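# Sort three grease guns into trays by grease amount

## Task

Put the grease gun with the most grease into the blue tray and the one with the least into the red tray. Leave the remaining gun on the table, outside both trays and fully on the table, not hanging past its edge. Each gun must rest flat on its side. Handling the guns and moving their parts is allowed, but every part must be returned to how it started. Nothing counts as done if it only stays in place because the robot is holding it at the end.

## Robot and tools

Robot: two arms, left_arm and right_arm, each with 7 joints (waist, shoulder, upper arm roll, elbow, forearm roll, wrist pitch, wrist roll) and a two-finger gripper. The arm bases may sit tilted on mounting plates held by a metal frame behind them. The plates and frame are fixed obstacles, and a "too close" message counts a plate and its side of the frame as part of that arm.

Frame: results report each gripper in one shared scene frame. The origin is on the table top midway between the arms, +z is up, +x points out over the table, and left_arm sits toward +y. The names left and right refer to arms, not to image sides. end_effector_position is in metres and marks the point between the pads when closed. end_effector_quat_wxyz is the orientation. The fingers point along the gripper's +z and open and close along its y. Closed fingertips extend about 19 mm past that point, fully open about 6 mm, and closing pushes the tips about 13 mm further out, so keep that clearance above surfaces. Printed hand positions can be off, more so at long reach.

execute_actions takes "actions", a list holding at most one item, plus optional "pictures" (boolean). An empty list sends nothing and returns the state with pictures. An action is {"rows": [...], "steps": n}: 1 to 15 rows, steps 1 to 15 (default 15, and at least 8 needed). One row is applied per 1/30 s step; the last row repeats if steps outnumber rows. A wait is {"steps": n} with n up to 300; it counts from the previous result and includes reply time. A refused call moves nothing.

Each row is one list of 18 numbers, each in [-1, 1], covering both arms: left_arm first (7 joint values, then gripper position, then gripper speed), then right_arm in the same 9-number order. Joint values are offsets, not targets: they are added to the joint angles shown in the most recent result that lists them (before any such result, or for later calls within the same reply, the base is the robot's angle when the action begins). They are not relative to the previous row, so all zeros means go back to those base angles, not hold still. Scale: 1.0 equals 0.9985 rad for waist, shoulder, upper arm roll and elbow, and 0.8765 rad for forearm roll, wrist pitch and wrist roll. Stated joint ranges (rad): waist -69.115 to 69.115, shoulder -2.250 to 2.250, upper arm roll -69.115 to 69.115, elbow -2.580 to 2.580, forearm roll -69.115 to 69.115, wrist pitch -2.100 to 2.100, wrist roll -69.115 to 69.115. True ends may differ by up to 0.013 rad. Asking more than 0.013 rad beyond an end gets the call refused; overshooting a real end is clipped and reported as "joint sent to its limit" (possibly about an earlier action). No such line does not prove there is room left.

Gripper position is an absolute setting, not an offset: +1 is fully open (85 mm), 0 is about 41 mm, pads touch near -0.8, and -1 closes until blocked. Speed is the rate of gap change: about 20 mm/s at -1, 85 at 0, 150 at +1. A full close grips at roughly 190 to 235 N per pad, more on wide objects. To grip, send -1 and keep sending it. For a gentle grip, open, then close to slightly less than the object's width. To release, send a width larger than the object. To leave a gripper unchanged, repeat its previous two numbers, since 0 is itself a command. position_measured_pct is about 50 minus 50 times the finger position, 0 when fully open; stopping below 90 short of the target means something is held or blocking, about 90 or a bit more means the pads met on nothing or something tiny.

Motion: joint targets are kept within 0.304 rad (first four joints) or 0.266 rad (last three) of measured angles each step, and scaled back if the hand would move more than 70 mm in a step, so big moves take several calls and may end short. Joints of an arm slow and stop together. The arms keep heading to the last row's target while you think, until motion stalls or a step is HELD. Each result is captured 8 steps before the action ends; those steps run during your reply.

Result lines: Joint positions and Joint velocities list one block per arm in joint order (rad, rad/s). HELD marks steps where your row was partly or fully not sent. "joint command not followed" means the clearance check altered or blocked joint targets; the rest of the row still ran. A TORQUE FAULT (load limits 50.7 N m for the first four joints, 31.9 N m for the last three, held weight included) halts that arm for 10 seconds and drops the rest of the call. MOTOR HOT appears from 60 °C; at 75 °C an OVER-TEMPERATURE FAULT makes the arm brake weakly and sag until it cools. Avoid long loaded holds.

zoom_image takes "camera" (cam_head_left, cam_head_right, cam_high, cam_low, cam_left_wrist, cam_right_wrist; all 672x504) and "region" [x0, y0, x1, y1] in that camera's pixels from the top-left corner, no bigger than 504 by 504, giving a closer view of its latest image. Use it to judge how much grease each gun holds.

finished_scene takes "scene" (the current scene number) and ends it irreversibly, then reports success and the next task. Replying with no tool call ends everything.

Avoid: dropping or knocking anything off the table, slamming, pushing hard, arms colliding or pressing each other, objects being tugged loose (random small disturbances occur), and ending while a gun still depends on a gripper.

Each tool is called after ">>>" as name(argument=value, ...) on one line, values as JSON.

## Session

>>> execute_actions(actions=[])

Scene clock: 0.00 s of 5600.00 s.
left_arm: end_effector_position=(+0.4538, +0.3618, +0.1791) position_measured_pct=0.0 end_effector_quat_wxyz=(+0.081, -0.271, +0.959, -0.004) | right_arm: end_effector_position=(-0.1610, -0.6151, +0.1020) position_measured_pct=0.0 end_effector_quat_wxyz=(-0.019, +0.805, +0.592, +0.029)
Joint positions: left_arm=[ 0.31   0.666 -0.423  1.969 -0.221  0.284  2.284] | right_arm=[ 1.846  0.686 -0.137  1.801 -0.16   0.464  1.746]
Joint velocities: left_arm=[ 0.     0.001  0.    -0.     0.    -0.    -0.   ] | right_arm=[ 0.001  0.     0.     0.    -0.    -0.001 -0.   ]

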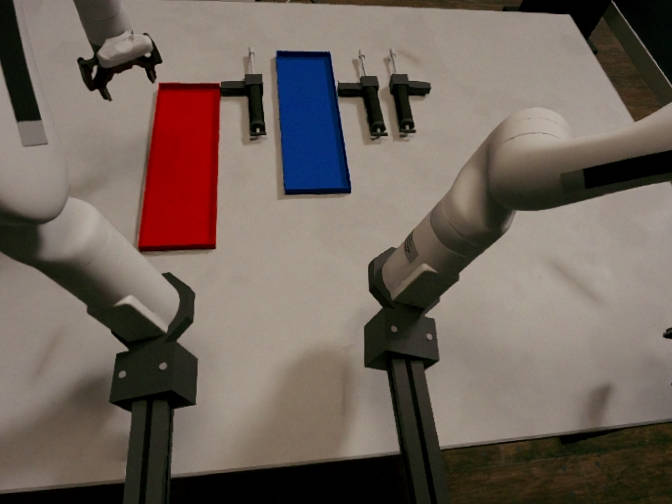

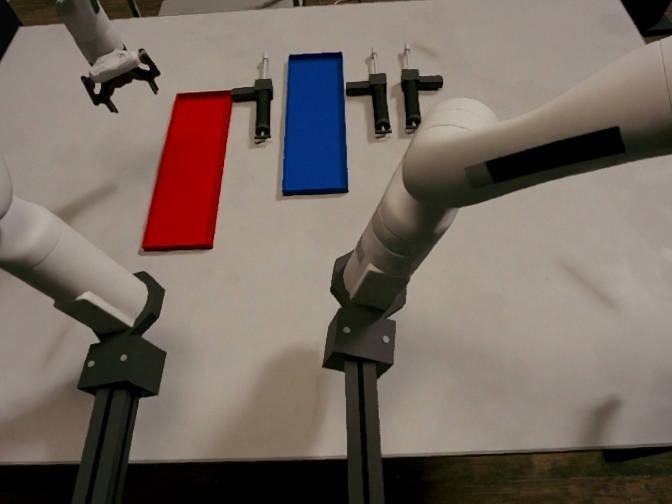

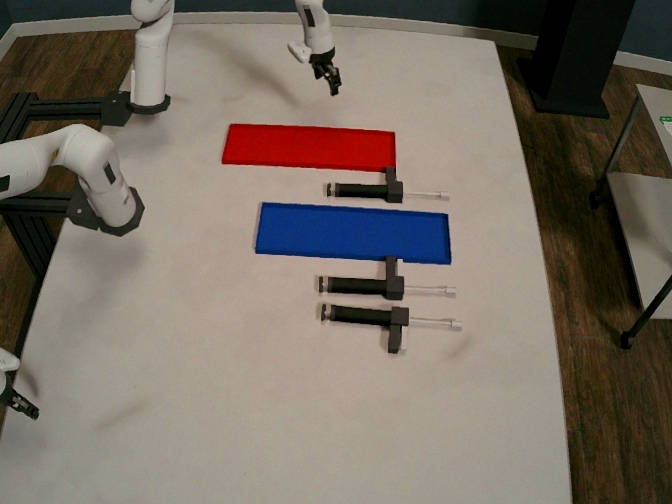

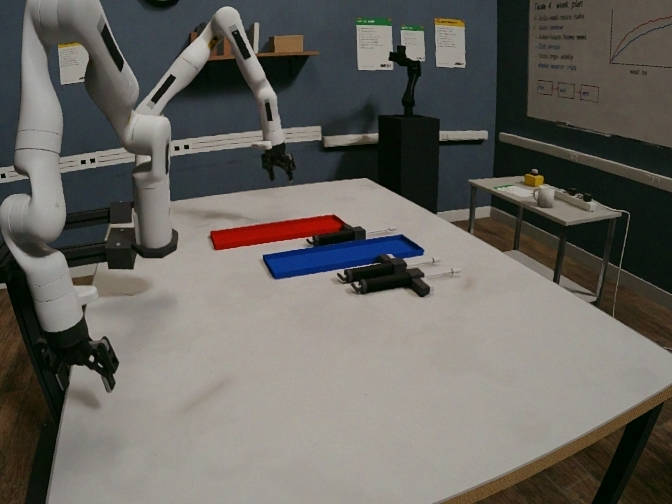

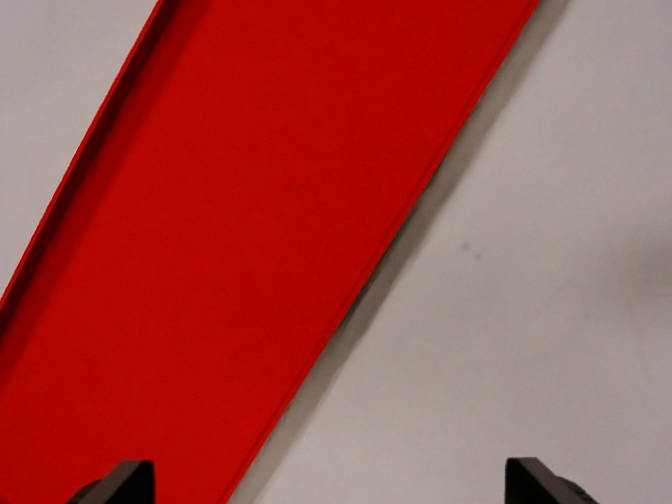

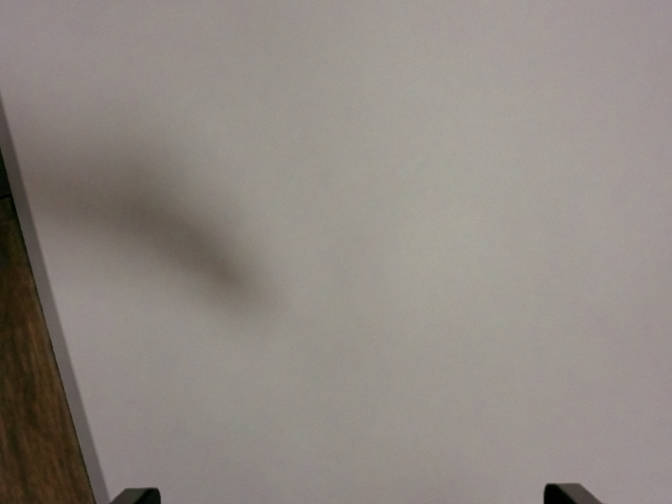

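>>> zoom_image(camera="cam_high", region=[300,150,500,370])

>>> execute_actions(actions=[{"rows":[[-0.3105,0,0.4236,-0.169,0.252,0.25,-0.814,1,0,-1,0,0.137,0,0.1825,0,-0.2,1,0]]}])

>>> execute_actions(actions=[{"steps":60}], pictures=true)

Region (300, 150, 500, 370) of cam_high's 672x504 image, scaled by 2.291, with more detail than that image has; it fills the left 458 columns of this view, and the rest is white.

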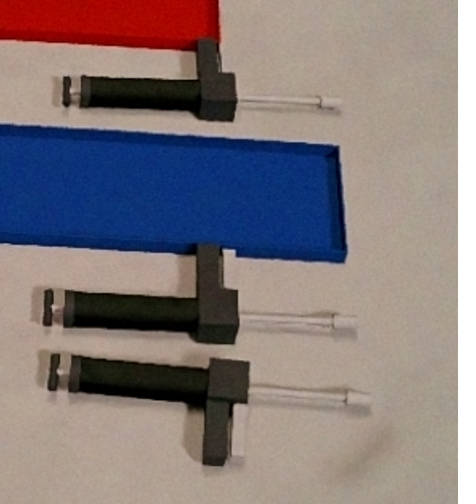

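Scene clock: 0.83 s of 5600.00 s.
left_arm: end_effector_position=(+0.4585, +0.3572, +0.1737) position_measured_pct=0.0 end_effector_quat_wxyz=(+0.047, -0.281, +0.958, -0.033) | right_arm: end_effector_position=(-0.1344, -0.6198, +0.0953) position_measured_pct=0.0 end_effector_quat_wxyz=(-0.040, +0.781, +0.623, +0.024)
Joint positions: left_arm=[ 0.185  0.666 -0.309  1.905 -0.139  0.367  2.183] | right_arm=[ 1.721  0.686 -0.084  1.801 -0.101  0.464  1.681]
Joint velocities: left_arm=[-1.061  0.004  1.081 -0.573  0.754  0.745 -0.95 ] | right_arm=[-1.103  0.001  0.464 -0.001  0.539  0.001 -0.59 ]
Steps of this call (steps 1 to 18: nothing new was sent; steps 19 to 25: the first 7 steps of this action). Readings (joint positions | what the end effector reports):
19: left_arm=[0.309 0.666 -0.422 1.968 -0.221 0.285 2.283] | right_arm=[1.845 0.686 -0.136 1.801 -0.160 0.464 1.746] | left_arm position_measured_pct=0.0 | right_arm position_measured_pct=0.0
20: left_arm=[0.301 0.666 -0.417 1.965 -0.217 0.289 2.279] | right_arm=[1.838 0.686 -0.133 1.801 -0.157 0.464 1.743] | left_arm position_measured_pct=0.0 | right_arm position_measured_pct=0.0
22: left_arm=[0.270 0.666 -0.391 1.950 -0.198 0.308 2.256] | right_arm=[1.807 0.686 -0.120 1.801 -0.143 0.464 1.728] | left_arm position_measured_pct=0.0 | right_arm position_measured_pct=0.0
25: the state above

Scene clock: 2.83 s of 5600.00 s.
left_arm: end_effector_position=(+0.4789, +0.2731, +0.1981) position_measured_pct=0.0 end_effector_quat_wxyz=(+0.034, -0.025, +0.989, -0.144) | right_arm: end_effector_position=(+0.2447, -0.5659, +0.0868) position_measured_pct=0.0 end_effector_quat_wxyz=(-0.017, +0.485, +0.871, +0.073)
Joint positions: left_arm=[ 0.     0.666 -0.     1.8   -0.001  0.503  1.571] | right_arm=[ 0.848  0.686  0.     1.801 -0.     0.464  1.571]
Joint velocities: left_arm=[ 0.     0.    -0.001  0.     0.     0.    -0.   ] | right_arm=[ 0.    -0.001  0.     0.    -0.    -0.    -0.   ]
Kept back: nothing.
Steps of this call (steps 1 to 8: the last 8 steps of your previous action; steps 9 to 60: the robot went on to your last target). Readings (joint positions | what the end effector reports):
1: left_arm=[0.151 0.666 -0.271 1.886 -0.114 0.391 2.149] | right_arm=[1.683 0.686 -0.068 1.801 -0.083 0.464 1.662] | left_arm position_measured_pct=0.0 | right_arm position_measured_pct=0.0
2: left_arm=[0.122 0.666 -0.230 1.869 -0.092 0.414 2.111] | right_arm=[1.645 0.686 -0.056 1.801 -0.067 0.464 1.645] | left_arm position_measured_pct=0.0 | right_arm position_measured_pct=0.0
4: left_arm=[0.078 0.666 -0.149 1.842 -0.055 0.448 2.032] | right_arm=[1.579 0.686 -0.037 1.801 -0.044 0.464 1.619] | left_arm position_measured_pct=0.0 | right_arm position_measured_pct=0.0
8: left_arm=[0.033 0.666 -0.047 1.814 -0.018 0.485 1.869] | right_arm=[1.462 0.686 -0.019 1.800 -0.024 0.464 1.597] | left_arm position_measured_pct=0.0 | right_arm position_measured_pct=0.0
60: the state above
All arms were judged still, so your last target was given up. Only a new action makes them travel on or press farther. Fingers that are still opening or closing keep moving.

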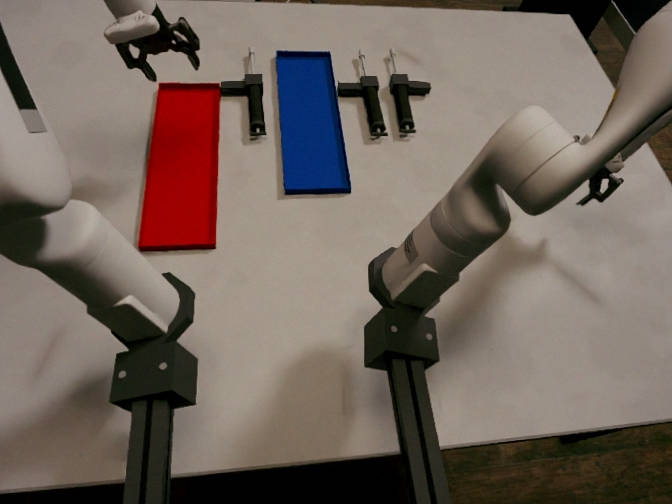

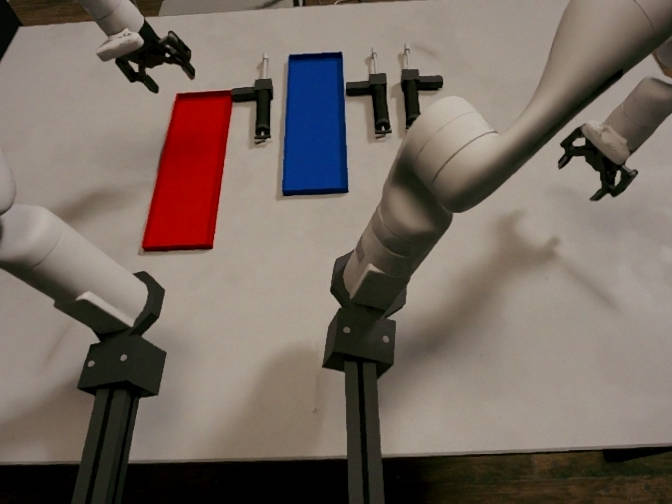

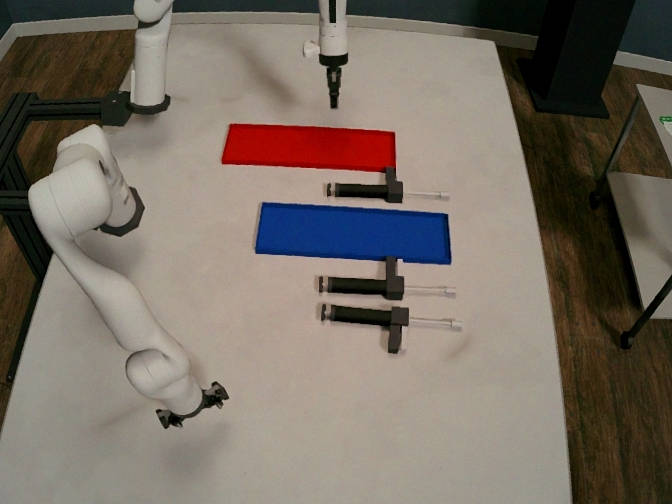

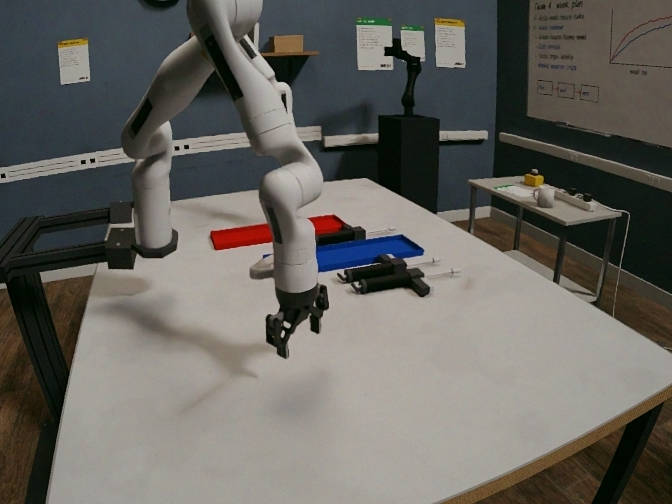

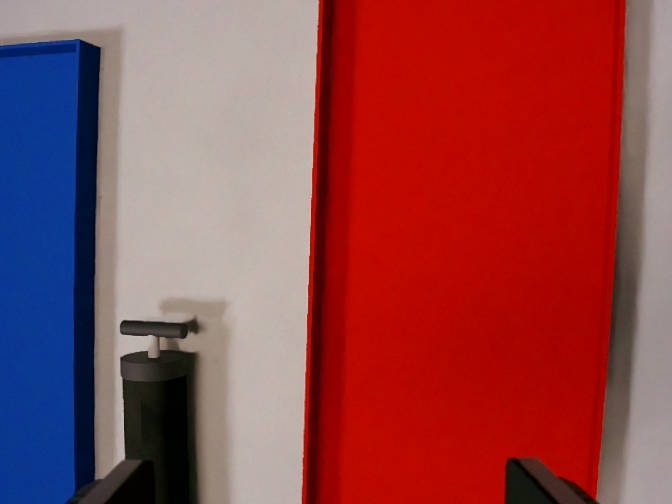

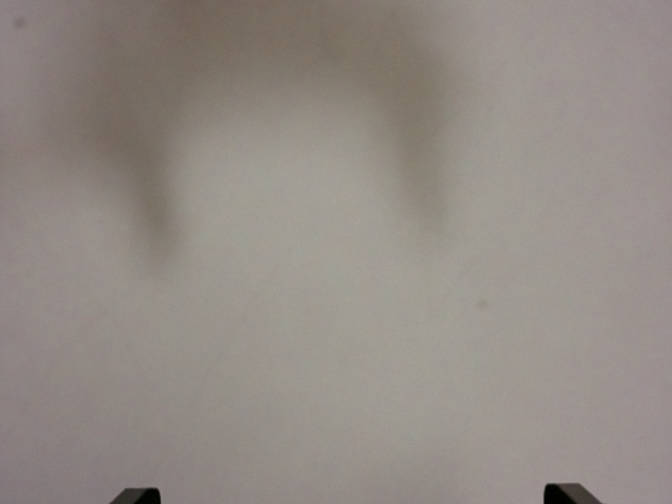

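>>> execute_actions(actions=[{"rows":[[0.611,0.421,-0.3515,-0.2864,0,0.104,0.470,0.4,0,-1,0,0,-0.021,0,-0.062,-0.15,0.4,0]]}])

>>> execute_actions(actions=[{"steps":35}])

>>> execute_actions(actions=[{"rows":[[0,0,0,0,0,0,0,0.4,0,-0.361,0.2814,0.3816,0,0,0,0,0.4,0]]}])

>>> execute_actions(actions=[{"steps":25}], pictures=true)

Scene clock: 5.43 s of 5600.00 s.
left_arm: end_effector_position=(+0.4935, +0.2597, +0.1604) position_measured_pct=12.7 end_effector_quat_wxyz=(+0.009, -0.044, +0.993, -0.108) | right_arm: end_effector_position=(+0.2985, -0.5438, +0.0934) position_measured_pct=12.7 end_effector_quat_wxyz=(+0.001, +0.457, +0.886, +0.077)
Joint positions: left_arm=[ 0.126  0.789 -0.115  1.693 -0.001  0.537  1.671] | right_arm=[ 0.736  0.686  0.002  1.794 -0.     0.446  1.528]
Joint velocities: left_arm=[ 1.071  1.056 -1.036 -0.846 -0.003  0.241  0.916] | right_arm=[-0.745  0.    -0.041 -0.049 -0.008 -0.114 -0.27 ]
Steps of this call (steps 1 to 71: nothing new was sent; steps 72 to 78: the first 7 steps of this action). Readings (joint positions | what the end effector reports):
72: left_arm=[0.002 0.667 -0.001 1.799 -0.001 0.504 1.571] | right_arm=[0.846 0.686 0.000 1.801 -0.000 0.464 1.571] | left_arm position_measured_pct=0.0 | right_arm position_measured_pct=0.0
73: left_arm=[0.009 0.674 -0.007 1.794 -0.001 0.505 1.576] | right_arm=[0.840 0.686 0.002 1.801 0.000 0.463 1.569] | left_arm position_measured_pct=0.4 | right_arm position_measured_pct=0.4
75: left_arm=[0.040 0.704 -0.033 1.768 -0.001 0.514 1.599] | right_arm=[0.810 0.686 0.004 1.799 0.000 0.459 1.558] | left_arm position_measured_pct=4.4 | right_arm position_measured_pct=4.4
78: the state above

Scene clock: 6.60 s of 5600.00 s.
left_arm: end_effector_position=(+0.4736, +0.1194, +0.1028) position_measured_pct=29.8 end_effector_quat_wxyz=(+0.000, +0.000, +1.000, +0.000) | right_arm: end_effector_position=(+0.5360, -0.1825, +0.1993) position_measured_pct=29.8 end_effector_quat_wxyz=(+0.088, +0.105, +0.979, +0.154)
Joint positions: left_arm=[ 0.61   1.086 -0.351  1.514 -0.001  0.594  1.983] | right_arm=[-0.114  0.686 -0.002  1.78  -0.001  0.41   1.441]
Joint velocities: left_arm=[ 0.     0.    -0.     0.     0.001  0.     0.   ] | right_arm=[-0.47  -0.001 -0.023 -0.    -0.004 -0.005 -0.014]
Kept back: nothing.
Steps of this call (steps 1 to 8: the last 8 steps of your previous action; steps 9 to 35: the robot went on to your last target). Readings (joint positions | what the end effector reports):
1: left_arm=[0.161 0.824 -0.148 1.667 -0.001 0.545 1.702] | right_arm=[0.711 0.686 0.001 1.792 -0.000 0.443 1.520] | left_arm position_measured_pct=15.9 | right_arm position_measured_pct=15.9
2: left_arm=[0.194 0.857 -0.177 1.645 -0.001 0.552 1.732] | right_arm=[0.686 0.686 0.001 1.791 -0.000 0.440 1.512] | left_arm position_measured_pct=18.7 | right_arm position_measured_pct=18.7
4: left_arm=[0.260 0.913 -0.226 1.610 -0.001 0.563 1.790] | right_arm=[0.637 0.686 0.001 1.789 -0.000 0.434 1.499] | left_arm position_measured_pct=24.6 | right_arm position_measured_pct=24.6
8: left_arm=[0.391 0.989 -0.284 1.566 -0.001 0.578 1.877] | right_arm=[0.539 0.686 0.001 1.786 -0.000 0.426 1.480] | left_arm position_measured_pct=29.4 | right_arm position_measured_pct=29.4
35: the state above

Scene clock: 6.83 s of 5600.00 s.
left_arm: end_effector_position=(+0.4736, +0.1194, +0.1028) position_measured_pct=29.8 end_effector_quat_wxyz=(+0.000, +0.000, +1.000, +0.000) | right_arm: end_effector_position=(+0.5144, -0.1416, +0.1614) position_measured_pct=29.8 end_effector_quat_wxyz=(+0.051, +0.052, +0.990, +0.123)
Joint positions: left_arm=[ 0.61   1.086 -0.351  1.514 -0.001  0.594  1.983] | right_arm=[-0.274  0.786  0.101  1.778 -0.001  0.41   1.44 ]
Joint velocities: left_arm=[-0.    -0.001  0.    -0.001  0.     0.001  0.   ] | right_arm=[-0.755  0.719  0.954  0.029  0.001  0.014  0.002]
Steps of this call (steps 1 to 7: the first 7 steps of this action). Readings (joint positions | what the end effector reports):
1: left_arm=[0.610 1.086 -0.351 1.514 -0.001 0.594 1.983] | right_arm=[-0.130 0.687 -0.002 1.780 -0.001 0.410 1.440] | left_arm position_measured_pct=29.8 | right_arm position_measured_pct=29.8
2: left_arm=[0.610 1.086 -0.351 1.514 -0.001 0.594 1.983] | right_arm=[-0.150 0.691 0.004 1.779 -0.000 0.410 1.440] | left_arm position_measured_pct=29.8 | right_arm position_measured_pct=29.8
4: left_arm=[0.610 1.086 -0.351 1.514 -0.001 0.594 1.983] | right_arm=[-0.198 0.716 0.026 1.778 -0.001 0.409 1.440] | left_arm position_measured_pct=29.8 | right_arm position_measured_pct=29.8
7: the state above

Scene clock: 7.67 s of 5600.00 s.
left_arm: end_effector_position=(+0.4736, +0.1194, +0.1028) position_measured_pct=29.8 end_effector_quat_wxyz=(+0.000, +0.000, +1.000, +0.000) | right_arm: end_effector_position=(+0.4737, -0.1860, +0.0911) position_measured_pct=29.8 end_effector_quat_wxyz=(-0.006, +0.016, +1.000, -0.001)
Joint positions: left_arm=[ 0.61   1.086 -0.351  1.514 -0.001  0.594  1.983] | right_arm=[-0.475  0.967  0.379  1.78  -0.001  0.41   1.441]
Joint velocities: left_arm=[ 0.    -0.     0.    -0.     0.001  0.001  0.   ] | right_arm=[-0.001  0.001  0.     0.    -0.    -0.002  0.   ]
Kept back: nothing.
Steps of this call (steps 1 to 8: the last 8 steps of your previous action; steps 9 to 25: the robot went on to your last target). Readings (joint positions | what the end effector reports):
1: left_arm=[0.610 1.086 -0.351 1.514 -0.001 0.594 1.983] | right_arm=[-0.299 0.809 0.133 1.779 -0.001 0.410 1.440] | left_arm position_measured_pct=29.8 | right_arm position_measured_pct=29.8
2: left_arm=[0.610 1.086 -0.351 1.514 -0.001 0.594 1.983] | right_arm=[-0.324 0.831 0.168 1.779 -0.001 0.410 1.440] | left_arm position_measured_pct=29.8 | right_arm position_measured_pct=29.8
4: left_arm=[0.610 1.086 -0.351 1.514 -0.001 0.594 1.983] | right_arm=[-0.373 0.876 0.237 1.779 -0.001 0.410 1.440] | left_arm position_measured_pct=29.8 | right_arm position_measured_pct=29.8
8: left_arm=[0.610 1.086 -0.351 1.514 -0.001 0.594 1.983] | right_arm=[-0.446 0.943 0.346 1.780 -0.001 0.410 1.441] | left_arm position_measured_pct=29.8 | right_arm position_measured_pct=29.8
25: the state above

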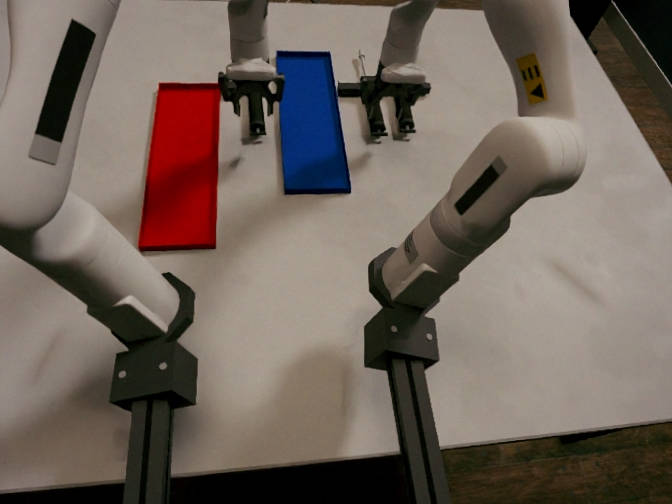

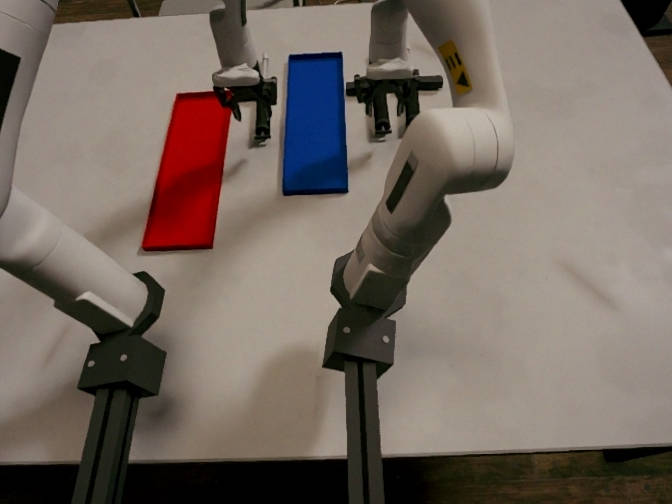

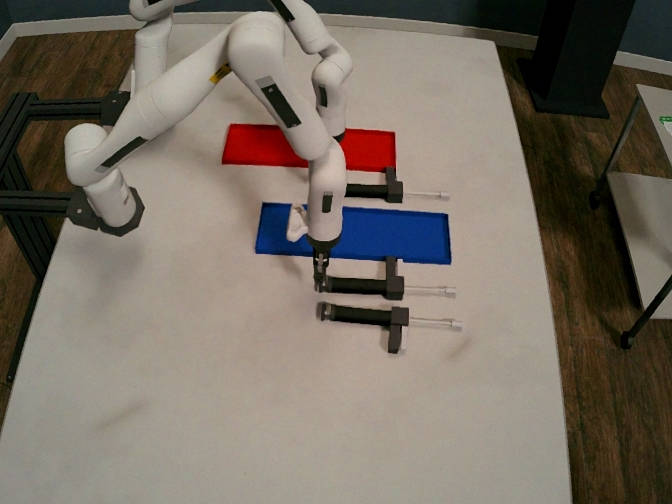

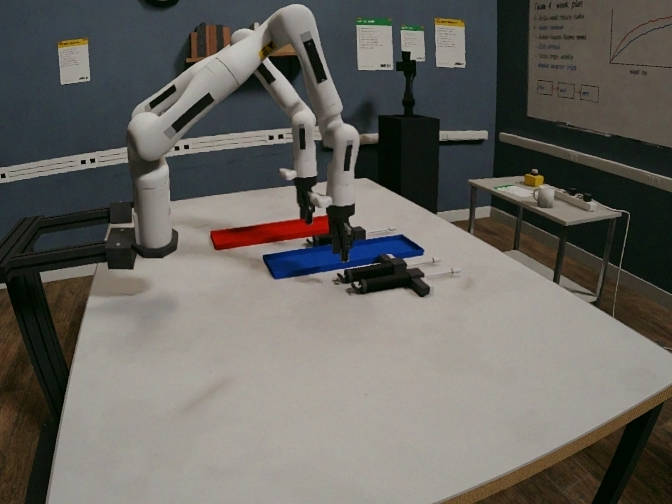

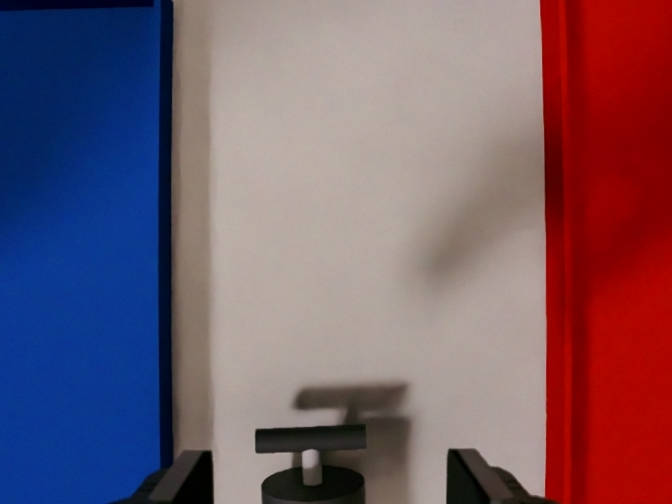

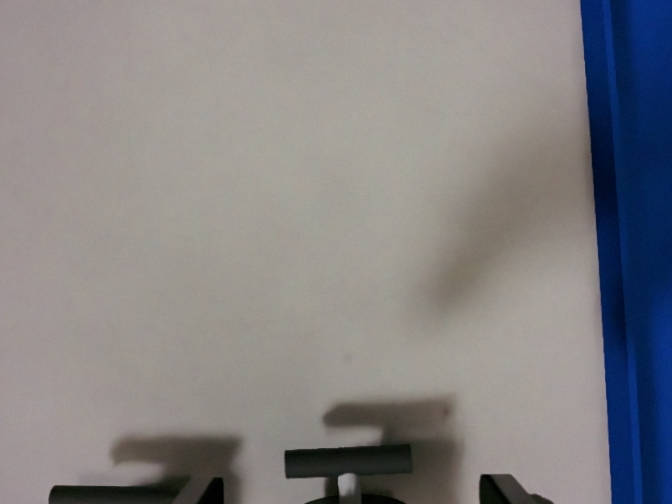

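>>> execute_actions(actions=[{"rows":[[-0.048,0.155,0.024,-0.073,0,-0.099,0.011,0.4,0,0.065,0.134,-0.03,-0.044,0,-0.127,0.042,0.4,0]]}])

>>> execute_actions(actions=[{"steps":15}], pictures=true)

>>> zoom_image(camera="cam_high", region=[260,150,460,340])

Scene clock: 8.87 s of 5600.00 s.
left_arm: end_effector_position=(+0.4764, +0.1145, +0.0509) position_measured_pct=29.8 end_effector_quat_wxyz=(-0.001, +0.001, +1.000, +0.002) | right_arm: end_effector_position=(+0.4761, -0.1889, +0.0434) position_measured_pct=29.8 end_effector_quat_wxyz=(-0.003, +0.005, +1.000, -0.002)
Joint positions: left_arm=[ 0.577  1.194 -0.335  1.464 -0.001  0.536  1.989] | right_arm=[-0.425  1.069  0.358  1.747 -0.001  0.329  1.468]
Joint velocities: left_arm=[-0.182  0.599  0.105 -0.272 -0.002 -0.366  0.041] | right_arm=[ 0.225  0.463 -0.124 -0.155 -0.001 -0.455  0.155]
Steps of this call (steps 1 to 15: the robot went on to your last target; steps 16 to 29: nothing new was sent; steps 30 to 36: the first 7 steps of this action). Readings (joint positions | what the end effector reports):
30: left_arm=[0.610 1.088 -0.351 1.513 -0.001 0.594 1.983] | right_arm=[-0.474 0.969 0.379 1.779 -0.001 0.410 1.441] | left_arm position_measured_pct=29.8 | right_arm position_measured_pct=29.8
31: left_arm=[0.608 1.094 -0.350 1.510 -0.001 0.591 1.983] | right_arm=[-0.471 0.975 0.378 1.777 -0.001 0.405 1.442] | left_arm position_measured_pct=29.8 | right_arm position_measured_pct=29.8
33: left_arm=[0.599 1.123 -0.347 1.497 -0.001 0.576 1.985] | right_arm=[-0.456 1.005 0.372 1.768 -0.001 0.383 1.449] | left_arm position_measured_pct=29.8 | right_arm position_measured_pct=29.8
36: the state above

Scene clock: 9.37 s of 5600.00 s.
left_arm: end_effector_position=(+0.4771, +0.1112, +0.0280) position_measured_pct=29.8 end_effector_quat_wxyz=(-0.000, +0.001, +1.000, +0.000) | right_arm: end_effector_position=(+0.4777, -0.1886, +0.0280) position_measured_pct=29.8 end_effector_quat_wxyz=(-0.000, +0.000, +1.000, -0.001)
Joint positions: left_arm=[ 0.563  1.241 -0.327  1.441 -0.001  0.508  1.992] | right_arm=[-0.41   1.101  0.349  1.736 -0.001  0.299  1.477]
Joint velocities: left_arm=[-0.001  0.002  0.003  0.    -0.002  0.001 -0.   ] | right_arm=[ 0.001  0.002 -0.    -0.    -0.    -0.001 -0.   ]
Kept back: nothing.
Steps of this call (steps 1 to 8: the last 8 steps of your previous action; steps 9 to 15: the robot went on to your last target). Readings (joint positions | what the end effector reports):
1: left_arm=[0.572 1.211 -0.332 1.456 -0.001 0.525 1.990] | right_arm=[-0.419 1.082 0.354 1.743 -0.001 0.315 1.472] | left_arm position_measured_pct=29.8 | right_arm position_measured_pct=29.8
2: left_arm=[0.568 1.224 -0.330 1.450 -0.000 0.517 1.991] | right_arm=[-0.415 1.090 0.351 1.739 -0.001 0.306 1.475] | left_arm position_measured_pct=29.8 | right_arm position_measured_pct=29.8
4: left_arm=[0.564 1.235 -0.327 1.444 -0.000 0.509 1.992] | right_arm=[-0.413 1.095 0.350 1.737 -0.001 0.300 1.477] | left_arm position_measured_pct=29.8 | right_arm position_measured_pct=29.8
8: left_arm=[0.563 1.239 -0.327 1.441 -0.001 0.508 1.992] | right_arm=[-0.411 1.099 0.349 1.736 -0.001 0.299 1.477] | left_arm position_measured_pct=29.8 | right_arm position_measured_pct=29.8
15: the state above

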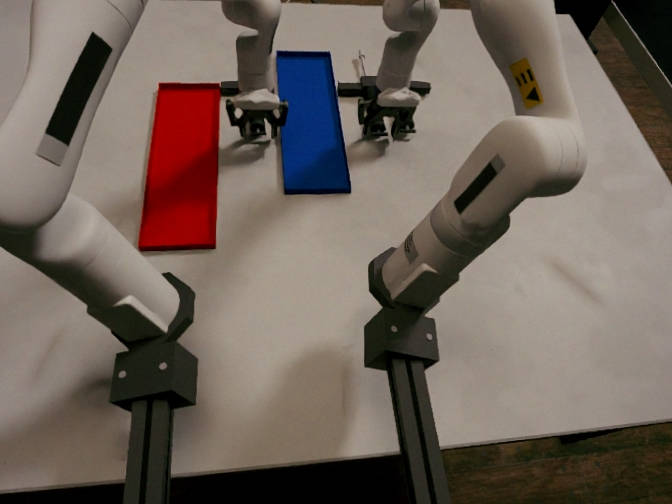

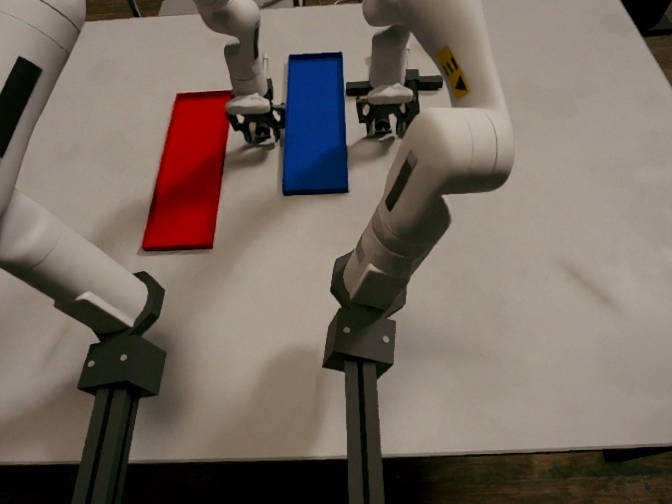

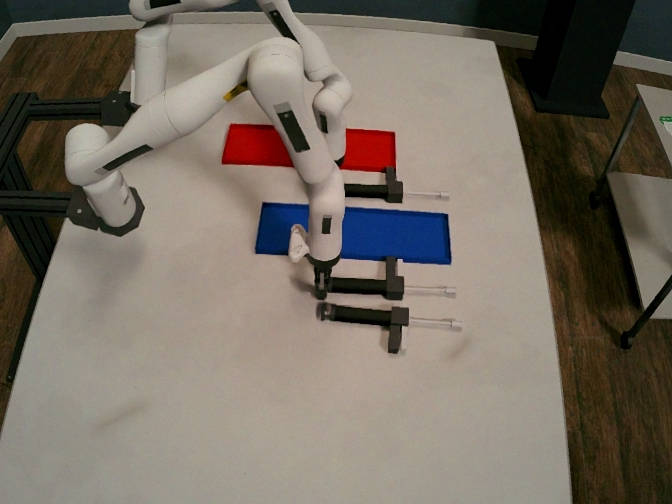

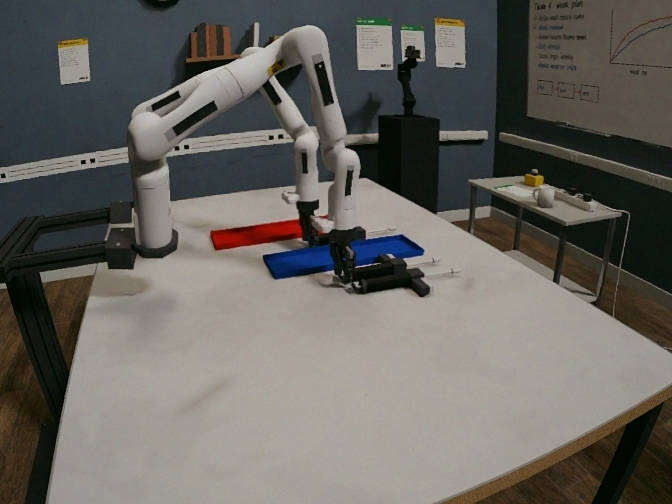

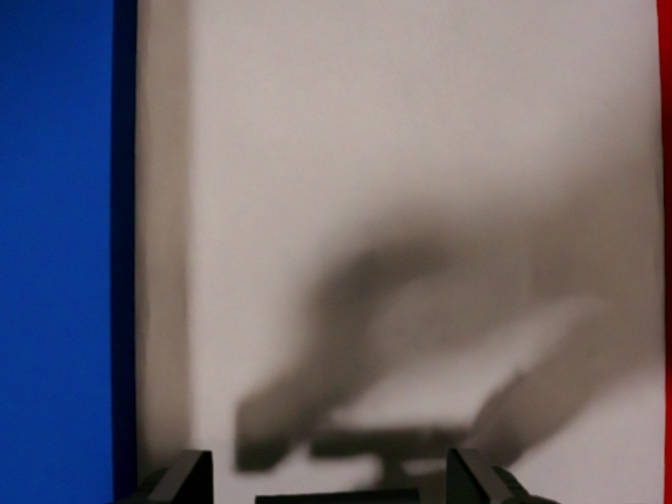

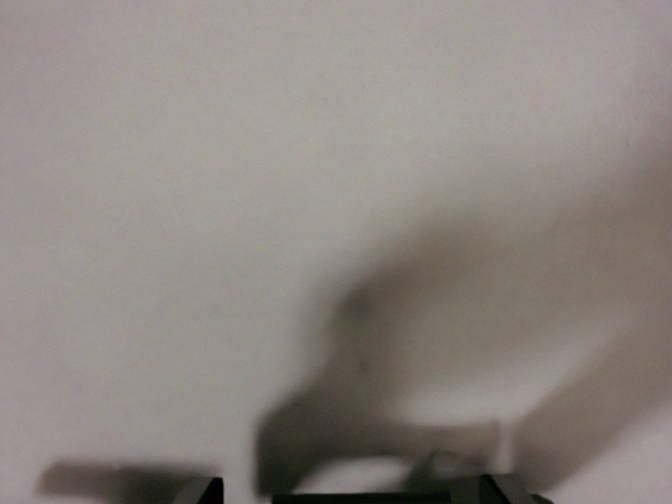

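Region (260, 150, 460, 340) of cam_high's 672x504 image, scaled by 2.520, with more detail than that image has; it fills the top 479 rows of this view, and the rest is white.

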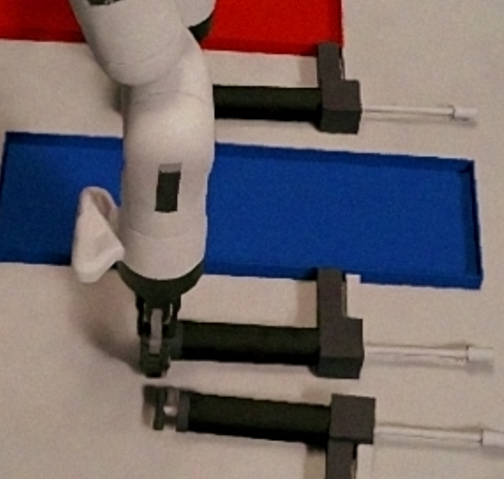

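>>> execute_actions(actions=[{"rows":[[-0.005,0.007,0,0,0,-0.008,0,0.4,0,-0.002,0.006,0,0.01,0,-0.018,0,0.4,0],[-0.005,0.007,0,0,0,-0.008,0,0.4,0,-0.002,0.006,0,0.01,0,-0.018,0,0.4,0],[-0.005,0.007,0,0,0,-0.008,0,-0.2,0,-0.002,0.006,0,0.01,0,-0.018,0,-0.2,0]]}])

>>> execute_actions(actions=[{"rows":[[0.013,-0.008,0,0.044,0,-0.037,0.012,-0.2,0,-0.005,-0.006,0.001,0.043,0,-0.041,-0.003,-0.2,0],[0.013,-0.008,0,0.044,0,-0.037,0.012,-0.2,0,-0.005,-0.006,0.001,0.043,0,-0.041,-0.003,-0.2,0],[0.013,-0.008,0,0.044,0,-0.037,0.012,-0.2,0,-0.005,-0.006,0.001,0.043,0,-0.041,-0.003,-0.2,0],[0.026,-0.016,-0.001,0.088,0,-0.074,0.023,-0.2,0,-0.011,-0.013,0.002,0.087,0,-0.082,-0.006,-0.2,0],[0.026,-0.016,-0.001,0.088,0,-0.074,0.023,-0.2,0,-0.011,-0.013,0.002,0.087,0,-0.082,-0.006,-0.2,0],[0.026,-0.016,-0.001,0.088,0,-0.074,0.023,-0.2,0,-0.011,-0.013,0.002,0.087,0,-0.082,-0.006,-0.2,0],[0.053,-0.03,-0.002,0.175,0,-0.148,0.047,-0.2,0,-0.022,-0.024,0.005,0.173,0,-0.165,-0.013,-0.2,0]]}])

>>> execute_actions(actions=[{"steps":15}], pictures=true)

>>> zoom_image(camera="cam_high", region=[260,150,460,340])

Scene clock: 10.60 s of 5600.00 s.
left_arm: end_effector_position=(+0.4767, +0.1132, +0.0238) position_measured_pct=36.9 end_effector_quat_wxyz=(-0.001, -0.000, +1.000, +0.001) | right_arm: end_effector_position=(+0.4744, -0.1876, +0.0249) position_measured_pct=36.9 end_effector_quat_wxyz=(+0.000, -0.001, +1.000, -0.001)
Joint positions: left_arm=[ 0.558  1.247 -0.327  1.441 -0.001  0.501  1.992] | right_arm=[-0.412  1.106  0.349  1.745 -0.001  0.284  1.477]
Joint velocities: left_arm=[-0.003  0.004  0.002 -0.001 -0.001 -0.004  0.   ] | right_arm=[-0.001  0.004  0.001  0.006  0.    -0.01   0.   ]
Steps of this call (steps 1 to 15: the robot went on to your last target; steps 16 to 30: nothing new was sent; steps 31 to 37: the first 7 steps of this action). Readings (joint positions | what the end effector reports):
31: left_arm=[0.562 1.242 -0.327 1.441 -0.001 0.507 1.992] | right_arm=[-0.410 1.102 0.350 1.736 -0.001 0.298 1.477] | left_arm position_measured_pct=29.8 | right_arm position_measured_pct=29.8
32: left_arm=[0.560 1.244 -0.327 1.440 -0.000 0.505 1.992] | right_arm=[-0.411 1.103 0.350 1.739 -0.001 0.293 1.477] | left_arm position_measured_pct=29.8 | right_arm position_measured_pct=29.8
34: left_arm=[0.558 1.247 -0.327 1.441 -0.001 0.502 1.992] | right_arm=[-0.411 1.106 0.349 1.744 -0.001 0.286 1.477] | left_arm position_measured_pct=30.2 | right_arm position_measured_pct=30.2
37: the state above

Scene clock: 11.10 s of 5600.00 s.
left_arm: end_effector_position=(+0.4585, +0.1125, +0.0243) position_measured_pct=54.8 end_effector_quat_wxyz=(+0.000, -0.000, +1.000, +0.000) | right_arm: end_effector_position=(+0.4564, -0.1872, +0.0258) position_measured_pct=54.8 end_effector_quat_wxyz=(+0.001, -0.002, +1.000, -0.001)
Joint positions: left_arm=[ 0.578  1.234 -0.328  1.509 -0.001  0.45   2.008] | right_arm=[-0.421  1.095  0.351  1.813 -0.001  0.227  1.473]
Joint velocities: left_arm=[ 0.128 -0.068 -0.006  0.433  0.    -0.322  0.095] | right_arm=[-0.056 -0.058  0.01   0.431 -0.    -0.353 -0.025]
Steps of this call (steps 1 to 8: the last 8 steps of your previous action; steps 9 to 15: the first 7 steps of this action, its rows measured from where the robot was after step 8). Readings (joint positions | what the end effector reports):
8: left_arm=[0.558 1.247 -0.327 1.441 -0.001 0.501 1.992] | right_arm=[-0.412 1.105 0.350 1.746 -0.001 0.284 1.477] | left_arm position_measured_pct=54.8 | right_arm position_measured_pct=54.8
9: left_arm=[0.558 1.246 -0.327 1.442 -0.001 0.501 1.992] | right_arm=[-0.412 1.105 0.350 1.747 -0.001 0.283 1.477] | left_arm position_measured_pct=54.8 | right_arm position_measured_pct=54.8
10: left_arm=[0.560 1.245 -0.328 1.446 -0.001 0.496 1.993] | right_arm=[-0.413 1.104 0.350 1.751 -0.001 0.278 1.477] | left_arm position_measured_pct=54.8 | right_arm position_measured_pct=54.8
12: left_arm=[0.567 1.240 -0.329 1.467 -0.001 0.480 1.998] | right_arm=[-0.416 1.100 0.350 1.772 -0.001 0.260 1.476] | left_arm position_measured_pct=54.8 | right_arm position_measured_pct=54.8
15: the state above

Scene clock: 11.60 s of 5600.00 s.
left_arm: end_effector_position=(+0.4271, +0.1135, +0.0240) position_measured_pct=54.8 end_effector_quat_wxyz=(-0.000, -0.001, +1.000, +0.001) | right_arm: end_effector_position=(+0.4251, -0.1879, +0.0266) position_measured_pct=54.8 end_effector_quat_wxyz=(+0.001, -0.001, +1.000, -0.001)
Joint positions: left_arm=[ 0.61   1.217 -0.33   1.615 -0.001  0.371  2.033] | right_arm=[-0.434  1.082  0.355  1.919 -0.001  0.139  1.466]
Joint velocities: left_arm=[ 0.001 -0.     0.001 -0.     0.001 -0.001  0.   ] | right_arm=[-0.001 -0.002  0.     0.001 -0.     0.     0.   ]
Kept back: nothing.
Steps of this call (steps 1 to 8: the last 8 steps of your previous action; steps 9 to 15: the robot went on to your last target). Readings (joint positions | what the end effector reports):
1: left_arm=[0.584 1.231 -0.329 1.525 -0.001 0.438 2.012] | right_arm=[-0.423 1.092 0.352 1.829 -0.001 0.213 1.472] | left_arm position_measured_pct=54.8 | right_arm position_measured_pct=54.8
2: left_arm=[0.590 1.227 -0.329 1.546 -0.001 0.422 2.016] | right_arm=[-0.426 1.089 0.352 1.849 -0.001 0.196 1.471] | left_arm position_measured_pct=54.8 | right_arm position_measured_pct=54.8
4: left_arm=[0.601 1.222 -0.329 1.583 -0.001 0.395 2.026] | right_arm=[-0.430 1.086 0.353 1.886 -0.001 0.166 1.468] | left_arm position_measured_pct=54.8 | right_arm position_measured_pct=54.8
8: left_arm=[0.609 1.217 -0.329 1.613 -0.001 0.373 2.033] | right_arm=[-0.433 1.083 0.354 1.917 -0.001 0.141 1.466] | left_arm position_measured_pct=54.8 | right_arm position_measured_pct=54.8
15: the state above

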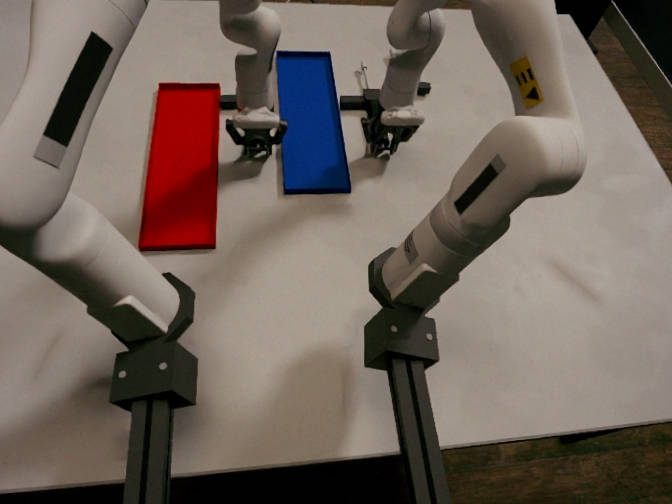

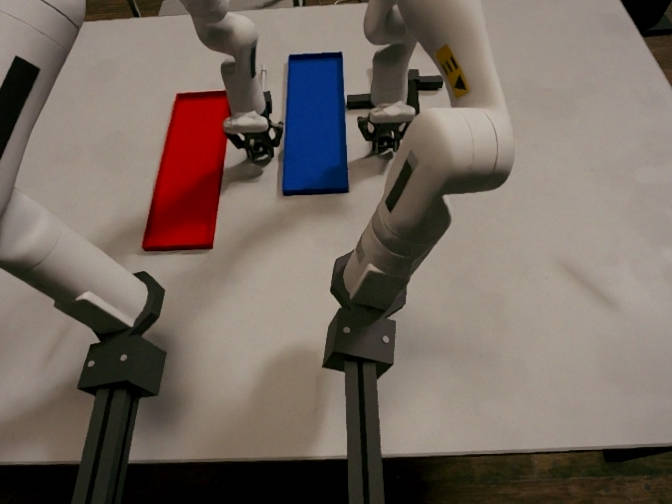

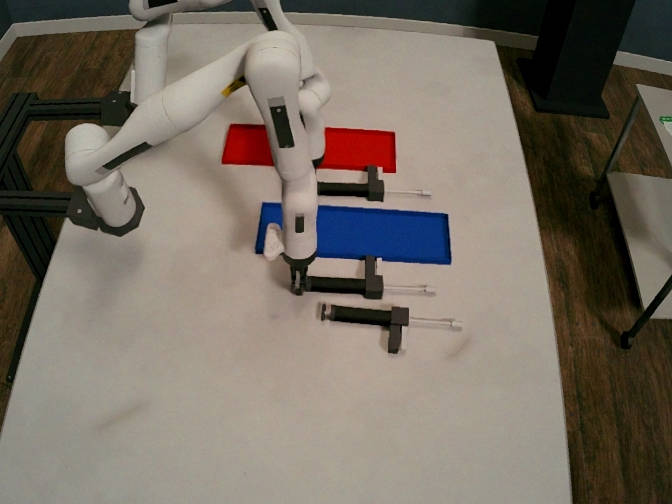

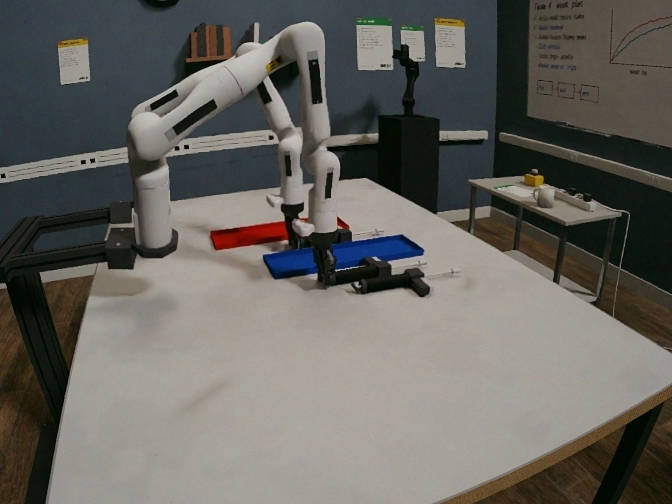

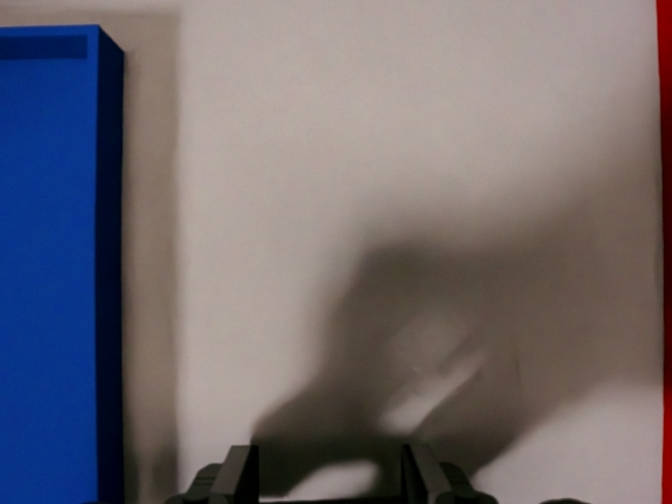

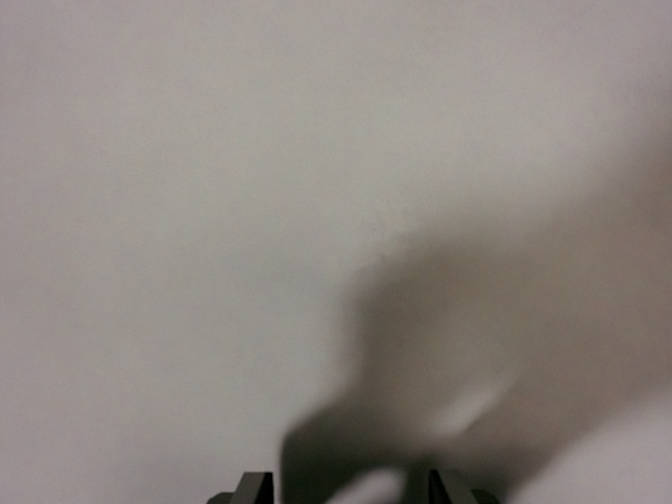

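Region (260, 150, 460, 340) of cam_high's 672x504 image, scaled by 2.520, with more detail than that image has; it fills the top 479 rows of this view, and the rest is white.

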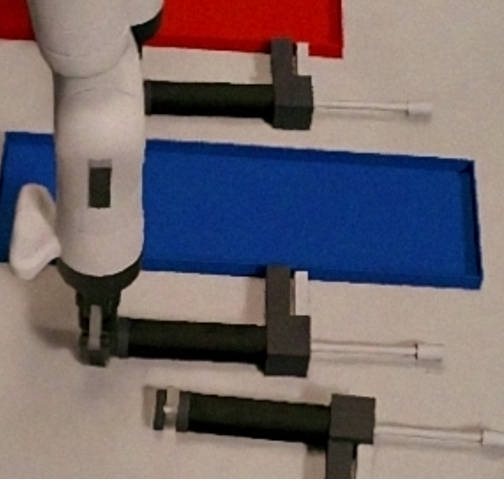

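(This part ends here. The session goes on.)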